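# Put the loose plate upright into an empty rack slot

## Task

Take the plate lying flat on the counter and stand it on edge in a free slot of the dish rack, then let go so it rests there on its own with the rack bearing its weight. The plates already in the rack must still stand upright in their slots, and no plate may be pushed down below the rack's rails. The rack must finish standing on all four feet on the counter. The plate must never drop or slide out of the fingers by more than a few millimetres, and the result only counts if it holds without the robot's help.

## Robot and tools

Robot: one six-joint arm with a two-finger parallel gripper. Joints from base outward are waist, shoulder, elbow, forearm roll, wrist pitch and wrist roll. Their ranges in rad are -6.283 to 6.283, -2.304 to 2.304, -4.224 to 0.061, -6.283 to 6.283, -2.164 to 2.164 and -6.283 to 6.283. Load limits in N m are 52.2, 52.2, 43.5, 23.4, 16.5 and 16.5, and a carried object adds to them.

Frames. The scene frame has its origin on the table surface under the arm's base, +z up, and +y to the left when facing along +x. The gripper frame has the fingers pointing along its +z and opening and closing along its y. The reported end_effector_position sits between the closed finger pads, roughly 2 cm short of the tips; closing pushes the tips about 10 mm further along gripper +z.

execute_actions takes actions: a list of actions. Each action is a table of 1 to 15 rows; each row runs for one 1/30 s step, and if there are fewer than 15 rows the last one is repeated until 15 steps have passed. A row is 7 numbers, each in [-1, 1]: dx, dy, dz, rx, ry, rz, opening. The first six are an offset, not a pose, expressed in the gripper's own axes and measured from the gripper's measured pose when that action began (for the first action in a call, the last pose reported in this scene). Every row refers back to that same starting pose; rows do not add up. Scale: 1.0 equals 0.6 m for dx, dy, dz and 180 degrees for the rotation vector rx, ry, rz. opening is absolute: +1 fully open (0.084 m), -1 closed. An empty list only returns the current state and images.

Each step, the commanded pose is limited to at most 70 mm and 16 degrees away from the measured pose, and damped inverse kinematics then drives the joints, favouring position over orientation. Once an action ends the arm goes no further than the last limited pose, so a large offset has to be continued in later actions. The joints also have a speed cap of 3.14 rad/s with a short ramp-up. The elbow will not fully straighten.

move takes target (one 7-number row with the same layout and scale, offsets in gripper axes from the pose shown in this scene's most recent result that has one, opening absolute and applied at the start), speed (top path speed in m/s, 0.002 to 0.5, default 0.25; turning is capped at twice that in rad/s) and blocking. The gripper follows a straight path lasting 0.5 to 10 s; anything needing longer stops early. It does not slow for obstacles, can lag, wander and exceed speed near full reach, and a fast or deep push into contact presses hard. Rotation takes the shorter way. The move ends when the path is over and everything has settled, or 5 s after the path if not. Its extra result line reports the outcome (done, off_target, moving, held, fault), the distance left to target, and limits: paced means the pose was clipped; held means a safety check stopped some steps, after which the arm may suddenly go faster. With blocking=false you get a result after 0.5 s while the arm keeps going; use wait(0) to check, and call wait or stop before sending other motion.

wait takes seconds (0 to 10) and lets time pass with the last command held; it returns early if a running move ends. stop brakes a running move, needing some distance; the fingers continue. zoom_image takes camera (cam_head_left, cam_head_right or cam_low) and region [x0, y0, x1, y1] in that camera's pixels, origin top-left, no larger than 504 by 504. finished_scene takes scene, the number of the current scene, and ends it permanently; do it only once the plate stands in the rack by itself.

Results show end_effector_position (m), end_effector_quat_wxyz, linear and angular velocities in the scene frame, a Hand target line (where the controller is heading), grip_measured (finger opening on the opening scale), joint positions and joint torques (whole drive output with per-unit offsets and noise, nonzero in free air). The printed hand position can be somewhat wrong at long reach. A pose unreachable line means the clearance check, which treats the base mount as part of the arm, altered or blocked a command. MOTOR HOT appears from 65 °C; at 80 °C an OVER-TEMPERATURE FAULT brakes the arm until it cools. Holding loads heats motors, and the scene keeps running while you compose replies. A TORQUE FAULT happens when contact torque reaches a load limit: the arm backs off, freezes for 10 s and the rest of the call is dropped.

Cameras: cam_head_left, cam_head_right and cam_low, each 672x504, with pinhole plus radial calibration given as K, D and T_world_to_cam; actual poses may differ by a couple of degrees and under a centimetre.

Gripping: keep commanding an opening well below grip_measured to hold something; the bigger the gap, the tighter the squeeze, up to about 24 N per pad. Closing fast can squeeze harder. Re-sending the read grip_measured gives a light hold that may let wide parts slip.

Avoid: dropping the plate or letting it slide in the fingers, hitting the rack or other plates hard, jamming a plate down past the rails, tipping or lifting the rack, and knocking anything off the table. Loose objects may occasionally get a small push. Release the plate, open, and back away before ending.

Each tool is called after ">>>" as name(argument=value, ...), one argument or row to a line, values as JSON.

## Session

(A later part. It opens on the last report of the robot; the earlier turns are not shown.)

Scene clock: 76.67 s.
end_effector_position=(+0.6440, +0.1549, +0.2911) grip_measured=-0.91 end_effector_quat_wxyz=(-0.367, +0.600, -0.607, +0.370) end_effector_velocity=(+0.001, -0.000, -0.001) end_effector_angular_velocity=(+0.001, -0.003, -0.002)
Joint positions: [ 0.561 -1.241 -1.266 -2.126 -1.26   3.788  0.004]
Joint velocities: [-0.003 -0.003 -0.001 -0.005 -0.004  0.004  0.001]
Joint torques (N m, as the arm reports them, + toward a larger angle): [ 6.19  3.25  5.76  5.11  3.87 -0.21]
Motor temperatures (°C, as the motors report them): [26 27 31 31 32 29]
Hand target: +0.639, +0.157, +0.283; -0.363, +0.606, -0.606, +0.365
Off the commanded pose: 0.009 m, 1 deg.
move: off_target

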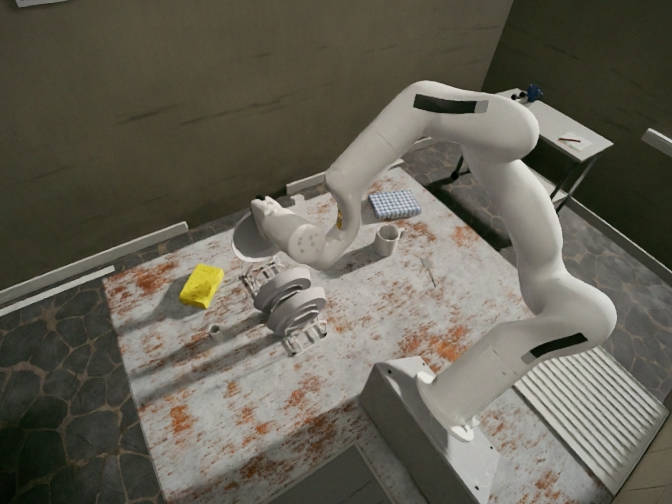

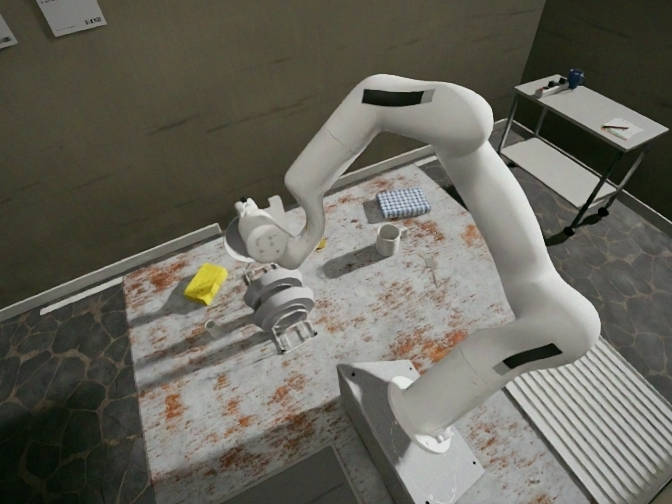

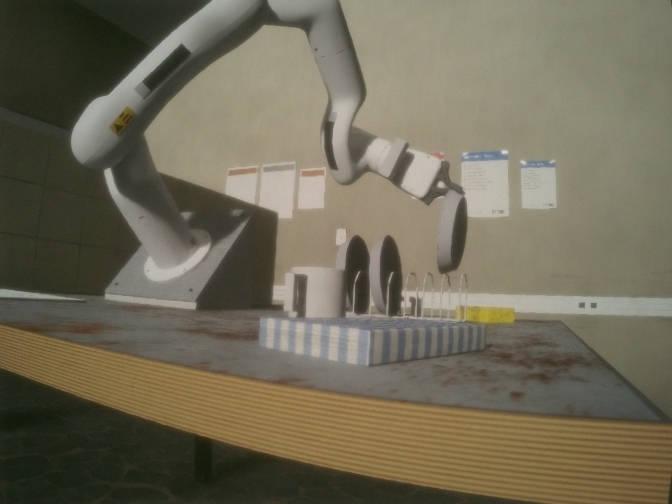

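Rim snagged the hoop; lift.

>>> move(
  target=[-0.003,-0.022,-0.019,-0.004,0,0,-1],
  speed=0.008,
)

>>> zoom_image(
  camera="cam_low",
  region=[330, 150, 510, 330],
)

Scene clock: 88.63 s.
end_effector_position=(+0.6400, +0.1566, +0.3079) grip_measured=-0.93 end_effector_quat_wxyz=(-0.363, +0.602, -0.609, +0.366) end_effector_velocity=(-0.001, +0.001, +0.002) end_effector_angular_velocity=(-0.000, +0.001, +0.000)
Joint positions: [ 0.588 -1.221 -1.27  -2.082 -1.241  3.763  0.003]
Joint velocities: [ 0.004  0.002 -0.     0.006  0.002 -0.003  0.   ]
Joint torques (N m, as the arm reports them, + toward a larger angle): [ 27.49  31.35 -17.56  -2.68  -0.22  -0.33]
Motor temperatures (°C, as the motors report them): [26 27 31 31 33 29]
Hand target: +0.640, +0.157, +0.308; -0.363, +0.602, -0.610, +0.366
Off the commanded pose: 0.000 m, 0 deg.
move: done

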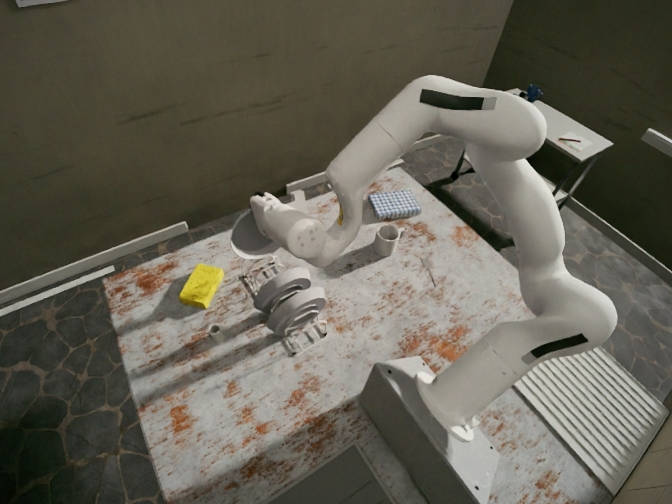

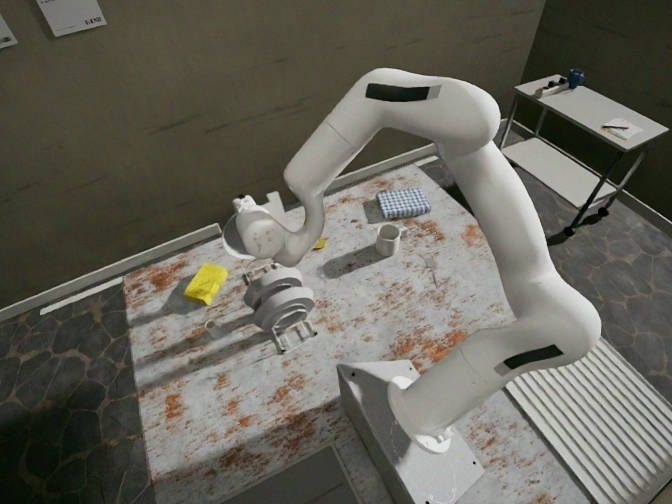

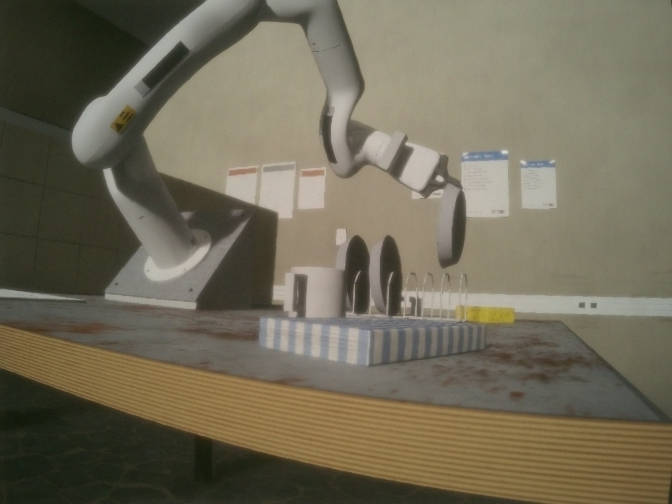

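Region (330, 150, 510, 330) of cam_low's 672x504 image, scaled by 2.800, with more detail than that image has.

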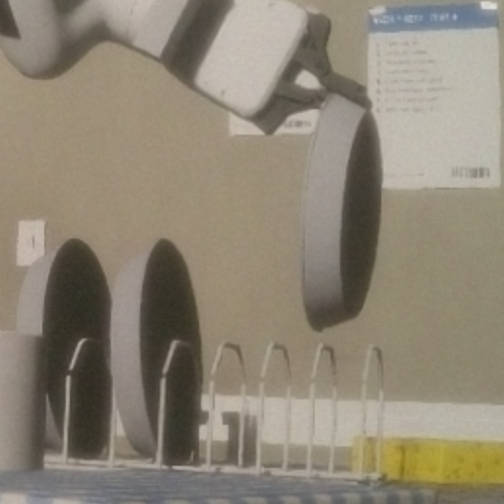

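>>> move(
  target=[0,-0.01,0.019,0,0,0,-1],
  speed=0.015,
)

>>> move(
  target=[0,0.026,0.014,0,0,0,-1],
  speed=0.01,
)

>>> zoom_image(
  camera="cam_low",
  region=[330, 150, 510, 330],
)

Scene clock: 94.93 s.
end_effector_position=(+0.6526, +0.1565, +0.3078) grip_measured=-0.93 end_effector_quat_wxyz=(-0.363, +0.602, -0.609, +0.366) end_effector_velocity=(+0.003, +0.000, +0.000) end_effector_angular_velocity=(-0.002, +0.000, +0.002)
Joint positions: [ 0.573 -1.231 -1.3   -2.09  -1.23   3.744  0.003]
Joint velocities: [-0.003 -0.002 -0.007 -0.001  0.003 -0.006  0.   ]
Joint torques (N m, as the arm reports them, + toward a larger angle): [ 28.97  27.31 -18.15  -1.47  -0.3   -0.33]
Motor temperatures (°C, as the motors report them): [26 27 31 31 33 29]
Hand target: +0.653, +0.157, +0.308; -0.363, +0.602, -0.609, +0.366
Off the commanded pose: 0.000 m, 0 deg.
move: done

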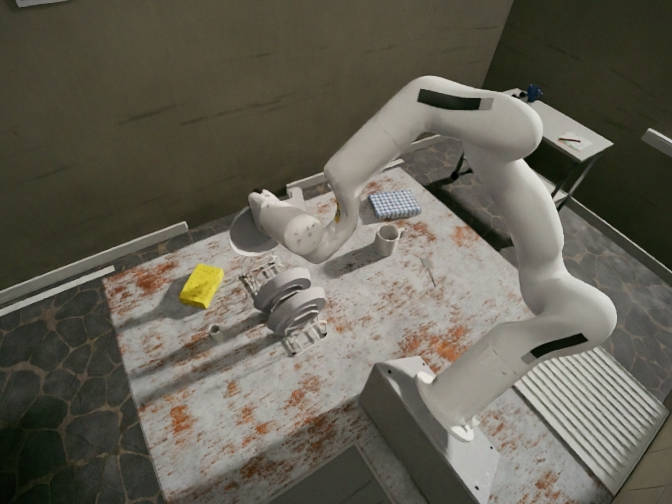

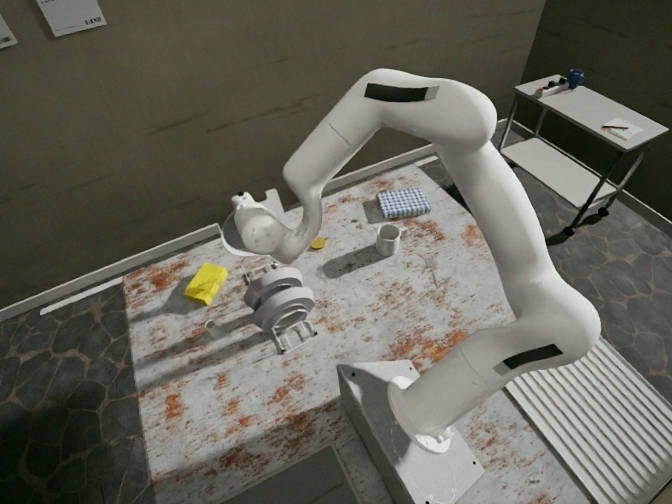

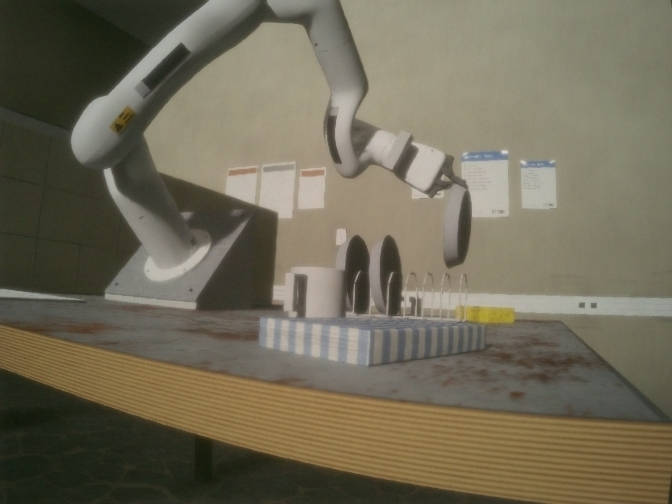

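Scene clock: 96.93 s.
end_effector_position=(+0.6526, +0.1565, +0.2904) grip_measured=-0.93 end_effector_quat_wxyz=(-0.363, +0.602, -0.609, +0.366) end_effector_velocity=(+0.000, +0.000, -0.003) end_effector_angular_velocity=(-0.001, -0.000, -0.000)
Joint positions: [ 0.554 -1.25  -1.296 -2.117 -1.242  3.767  0.003]
Joint velocities: [-0.003 -0.004  0.    -0.005 -0.003  0.003 -0.   ]
Joint torques (N m, as the arm reports them, + toward a larger angle): [ 27.8   32.95 -16.5   -2.03  -0.42  -0.22]
Motor temperatures (°C, as the motors report them): [26 27 31 31 33 29]
Hand target: +0.653, +0.157, +0.290; -0.363, +0.602, -0.609, +0.366
Off the commanded pose: 0.000 m, 0 deg.
move: done

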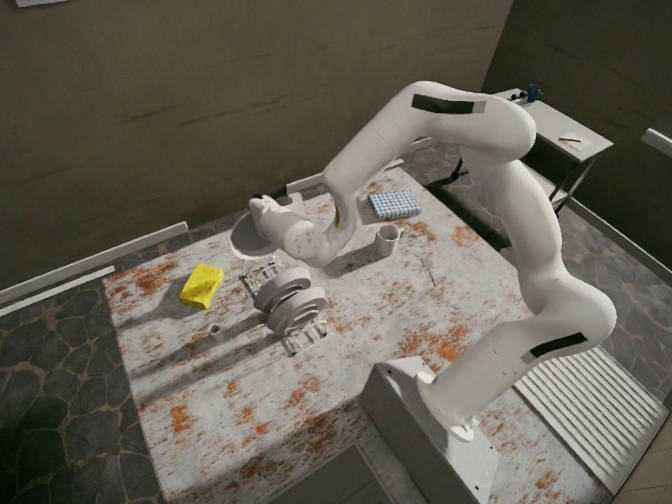

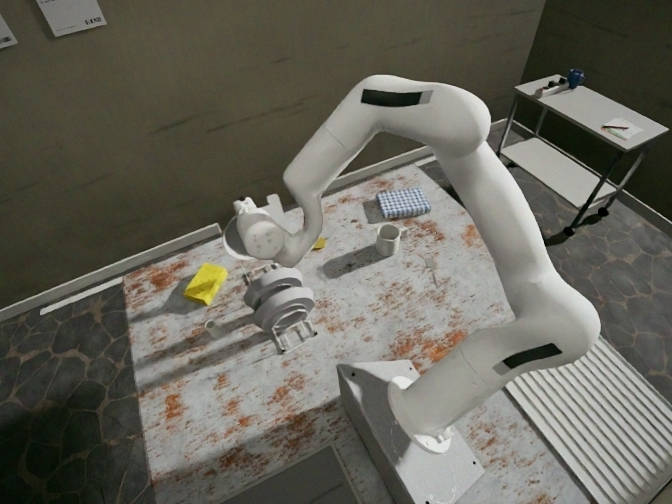

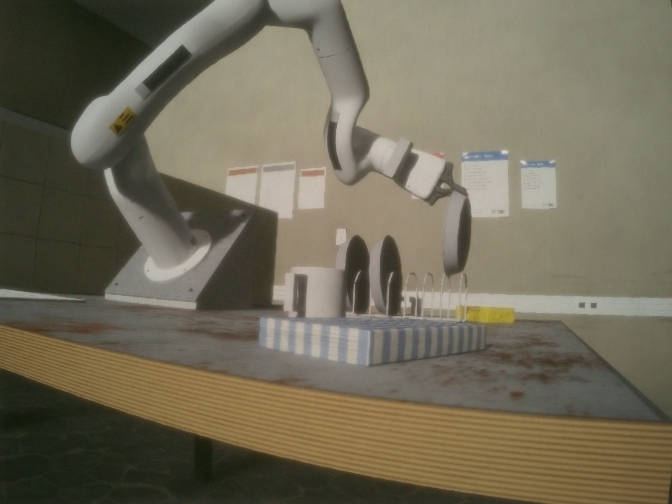

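Region (330, 150, 510, 330) of cam_low's 672x504 image, scaled by 2.800, with more detail than that image has.

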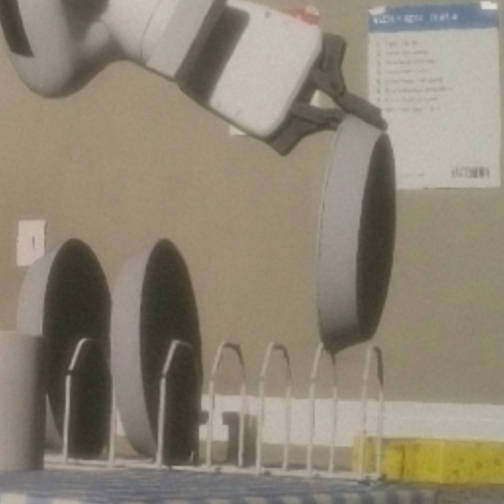

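>>> move(
  target=[0,0.007,-0.002,0,0,0,-1],
  speed=0.008,
)

>>> move(
  target=[0,0.023,0.010,0,0,0,-1],
  speed=0.008,
)

Scene clock: 102.30 s.
end_effector_position=(+0.6498, +0.1566, +0.2874) grip_measured=-0.93 end_effector_quat_wxyz=(-0.363, +0.602, -0.609, +0.366) end_effector_velocity=(-0.002, +0.000, -0.002) end_effector_angular_velocity=(+0.000, +0.001, +0.000)
Joint positions: [ 0.554 -1.252 -1.288 -2.12  -1.246  3.775  0.003]
Joint velocities: [ 0.    -0.001  0.004 -0.    -0.002  0.004 -0.   ]
Joint torques (N m, as the arm reports them, + toward a larger angle): [ 29.56  26.12 -16.47  -2.88  -0.39  -0.06]
Motor temperatures (°C, as the motors report them): [26 27 31 31 33 29]
Hand target: +0.650, +0.157, +0.287; -0.363, +0.602, -0.609, +0.366
Off the commanded pose: 0.000 m, 0 deg.
move: done

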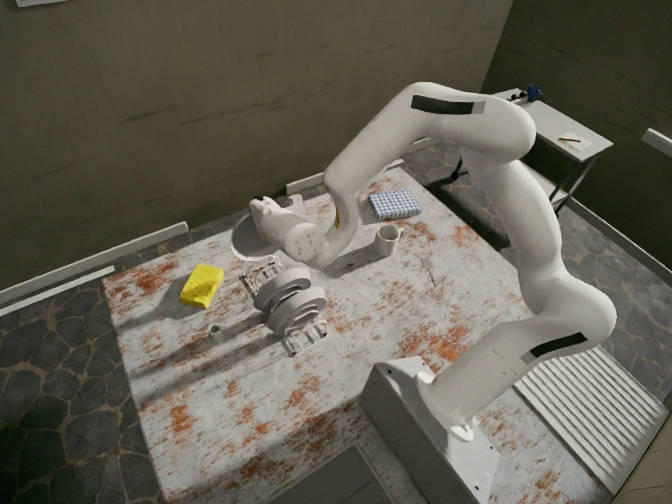

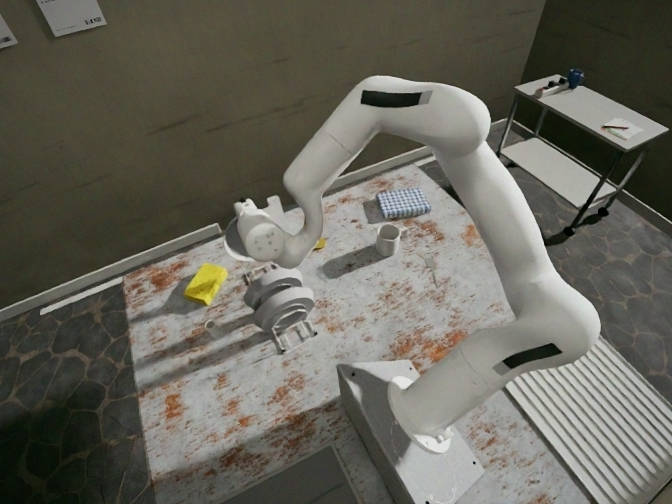

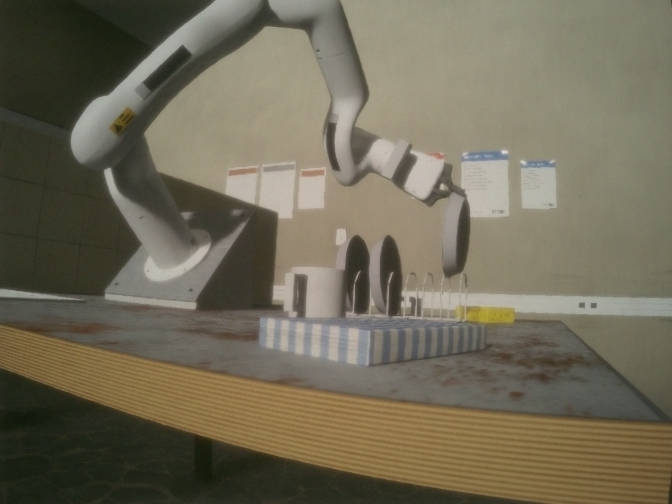

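Scene clock: 104.40 s.
end_effector_position=(+0.6486, +0.1566, +0.2726) grip_measured=-0.93 end_effector_quat_wxyz=(-0.363, +0.602, -0.609, +0.366) end_effector_velocity=(+0.001, -0.001, -0.001) end_effector_angular_velocity=(+0.001, -0.001, -0.000)
Joint positions: [ 0.538 -1.268 -1.282 -2.142 -1.258  3.795  0.003]
Joint velocities: [-0.003 -0.     0.    -0.004 -0.001  0.002 -0.   ]
Joint torques (N m, as the arm reports them, + toward a larger angle): [ 25.57  30.02 -14.38  -1.17  -0.51  -0.19]
Motor temperatures (°C, as the motors report them): [26 27 31 31 33 29]
Hand target: +0.649, +0.157, +0.272; -0.363, +0.602, -0.609, +0.366
Off the commanded pose: 0.000 m, 0 deg.
move: done

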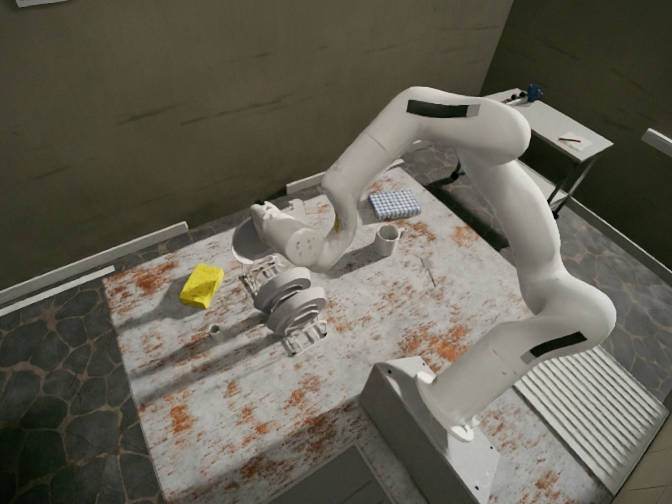

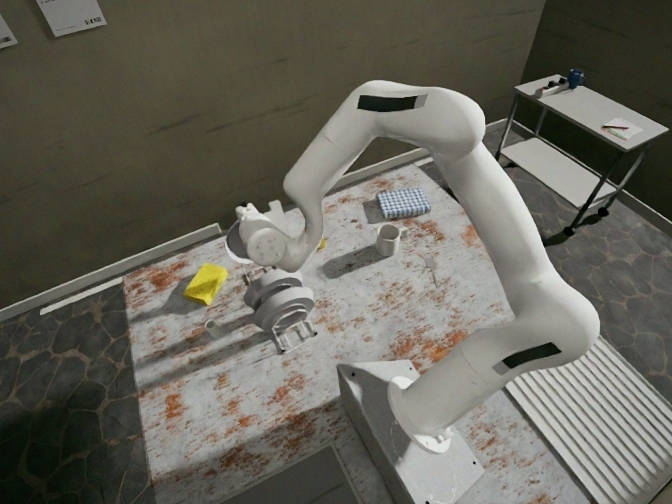

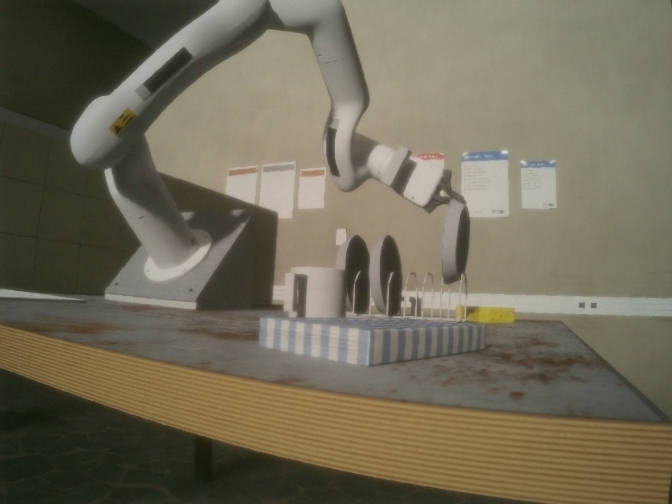

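>>> move(
  target=[0,0.094,0.046,0,0,0,-1],
  speed=0.013,
)

>>> zoom_image(
  camera="cam_low",
  region=[330, 150, 510, 330],
)

>>> zoom_image(
  camera="cam_head_left",
  region=[210, 220, 350, 360],
)

Scene clock: 120.07 s.
end_effector_position=(+0.6464, +0.1567, +0.2102) grip_measured=-0.93 end_effector_quat_wxyz=(-0.363, +0.602, -0.610, +0.366) end_effector_velocity=(-0.000, +0.000, -0.003) end_effector_angular_velocity=(+0.000, +0.002, -0.000)
Joint positions: [ 0.464 -1.348 -1.28  -2.236 -1.307  3.864  0.003]
Joint velocities: [-0.003 -0.005 -0.001 -0.003 -0.002  0.003  0.   ]
Joint torques (N m, as the arm reports them, + toward a larger angle): [ 27.4   24.77 -12.95  -1.7   -0.76  -0.09]
Motor temperatures (°C, as the motors report them): [26 27 31 31 32 29]
Hand target: +0.646, +0.157, +0.210; -0.363, +0.602, -0.610, +0.366
Off the commanded pose: 0.000 m, 0 deg.
move: done

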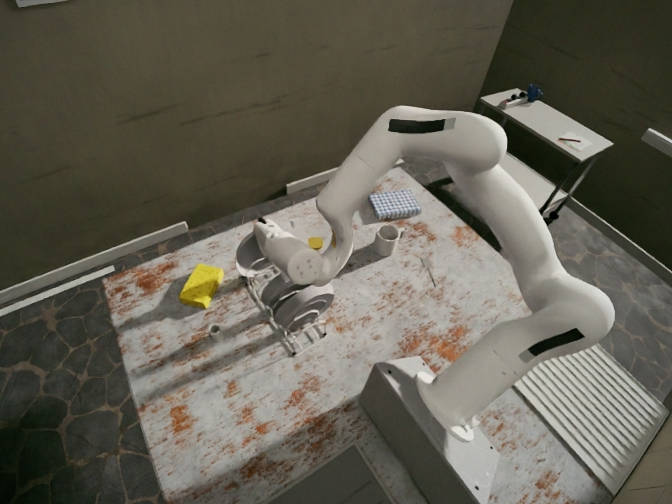

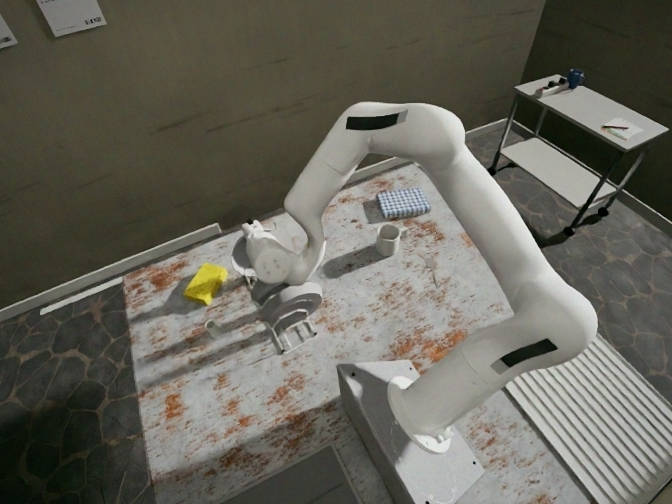

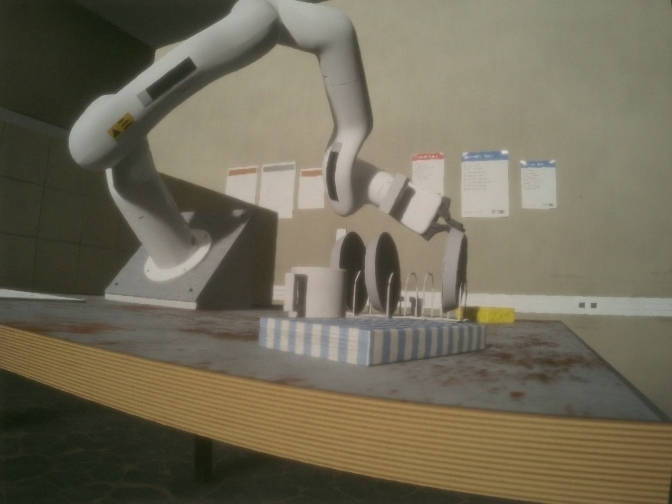

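Region (330, 150, 510, 330) of cam_low's 672x504 image, scaled by 2.800, with more detail than that image has.

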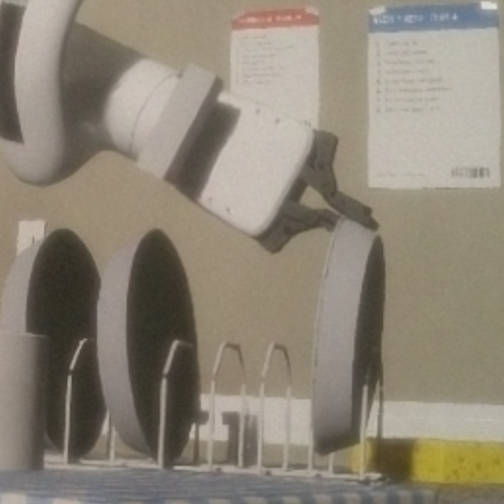

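Region (210, 220, 350, 360) of cam_head_left's 672x504 image, scaled by 3.600, with more detail than that image has.

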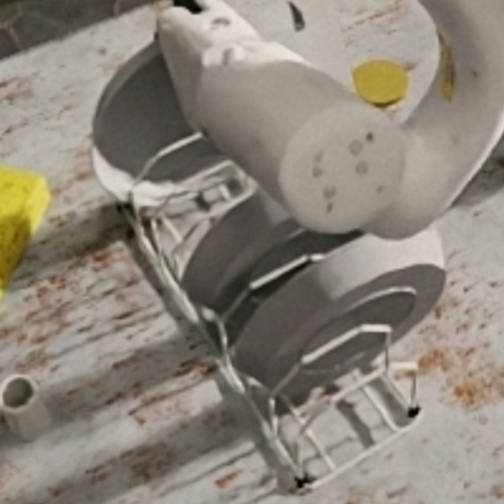

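>>> move(
  target=[0,0.018,0.002,0,0,0,-1],
  speed=0.006,
)

>>> zoom_image(
  camera="cam_low",
  region=[330, 150, 510, 330],
)

>>> zoom_image(
  camera="cam_head_left",
  region=[210, 220, 350, 360],
)

Scene clock: 127.83 s.
end_effector_position=(+0.6424, +0.1567, +0.2002) grip_measured=-0.93 end_effector_quat_wxyz=(-0.363, +0.602, -0.610, +0.366) end_effector_velocity=(-0.000, -0.000, -0.001) end_effector_angular_velocity=(+0.002, -0.001, -0.001)
Joint positions: [ 0.455 -1.359 -1.273 -2.248 -1.319  3.879  0.003]
Joint velocities: [-0.001 -0.     0.001 -0.002 -0.002  0.003  0.   ]
Joint torques (N m, as the arm reports them, + toward a larger angle): [ 29.92  30.32 -14.2   -1.44  -0.64  -0.47]
Motor temperatures (°C, as the motors report them): [26 27 31 31 32 29]
Hand target: +0.642, +0.157, +0.200; -0.363, +0.602, -0.610, +0.366
Off the commanded pose: 0.000 m, 0 deg.
move: done

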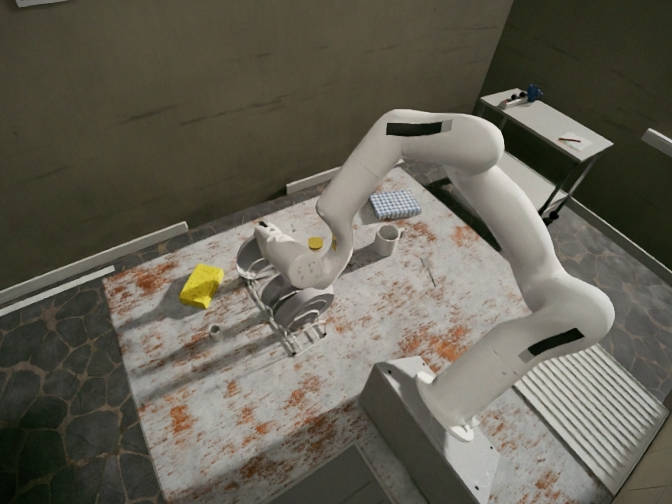

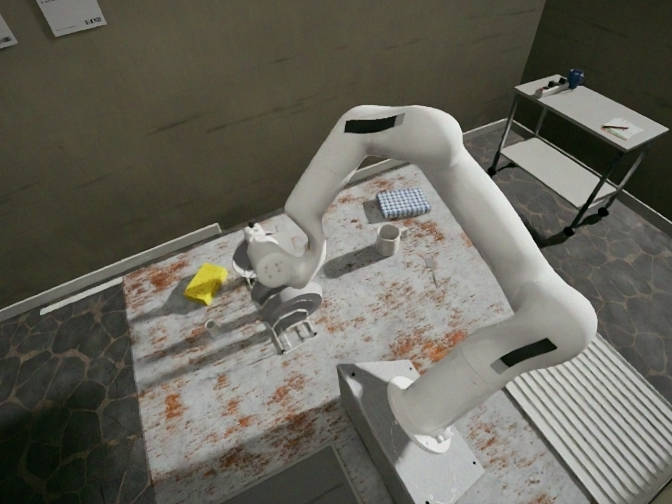

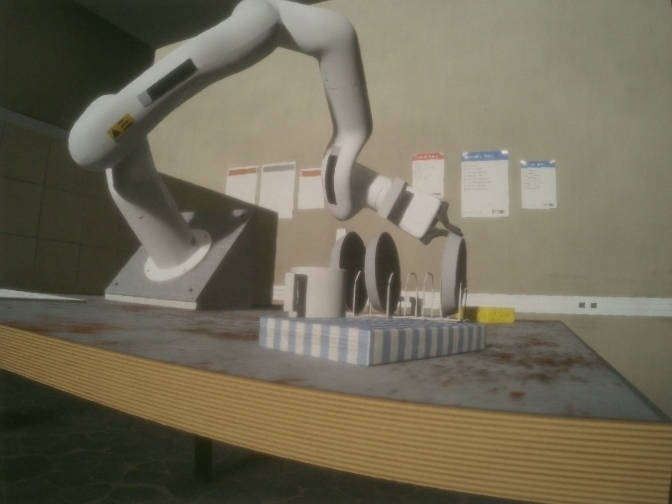

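Region (330, 150, 510, 330) of cam_low's 672x504 image, scaled by 2.800, with more detail than that image has.

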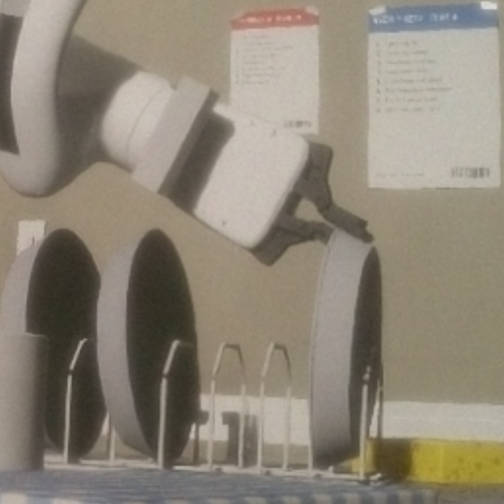

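Region (210, 220, 350, 360) of cam_head_left's 672x504 image, scaled by 3.600, with more detail than that image has.

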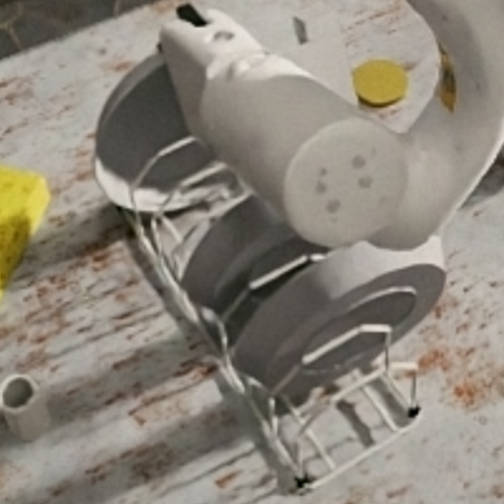

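>>> move(
  target=[-0.005,0.009,0.0047,0,0,0,-1],
  speed=0.004,
)

Scene clock: 134.27 s.
end_effector_position=(+0.6433, +0.1594, +0.1958) grip_measured=-0.93 end_effector_quat_wxyz=(-0.364, +0.601, -0.609, +0.367) end_effector_velocity=(-0.000, +0.001, +0.000) end_effector_angular_velocity=(+0.001, -0.002, +0.001)
Joint positions: [ 0.451 -1.373 -1.283 -2.254 -1.324  3.883  0.003]
Joint velocities: [ 0.001 -0.001 -0.001 -0.002 -0.     0.001  0.   ]
Joint torques (N m, as the arm reports them, + toward a larger angle): [18.08 16.38 -5.97  2.19  1.68 -0.27]
Motor temperatures (°C, as the motors report them): [26 28 31 31 32 29]
Hand target: +0.642, +0.160, +0.194; -0.363, +0.602, -0.610, +0.366
Off the commanded pose: 0.002 m, 0 deg.
move: done

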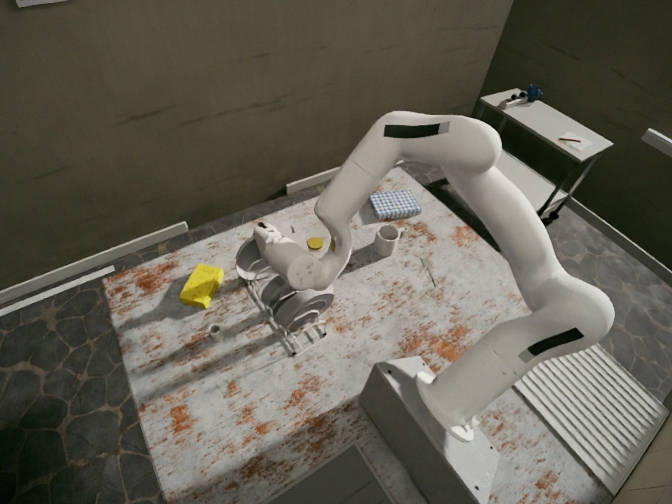

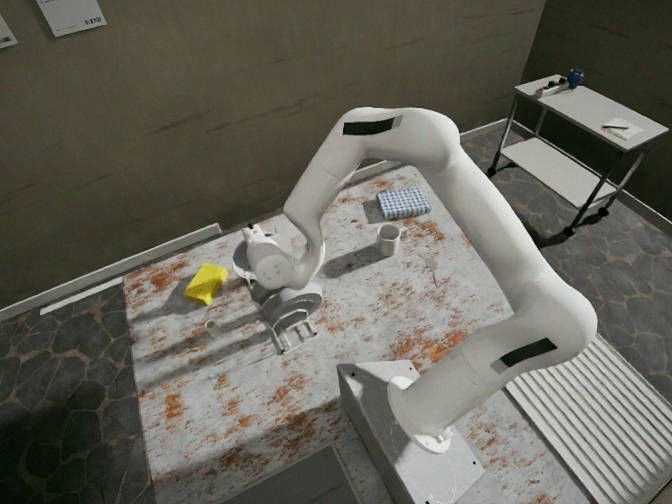

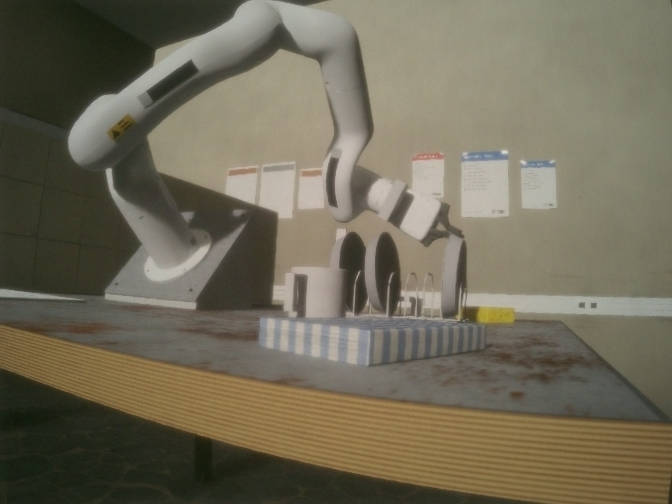

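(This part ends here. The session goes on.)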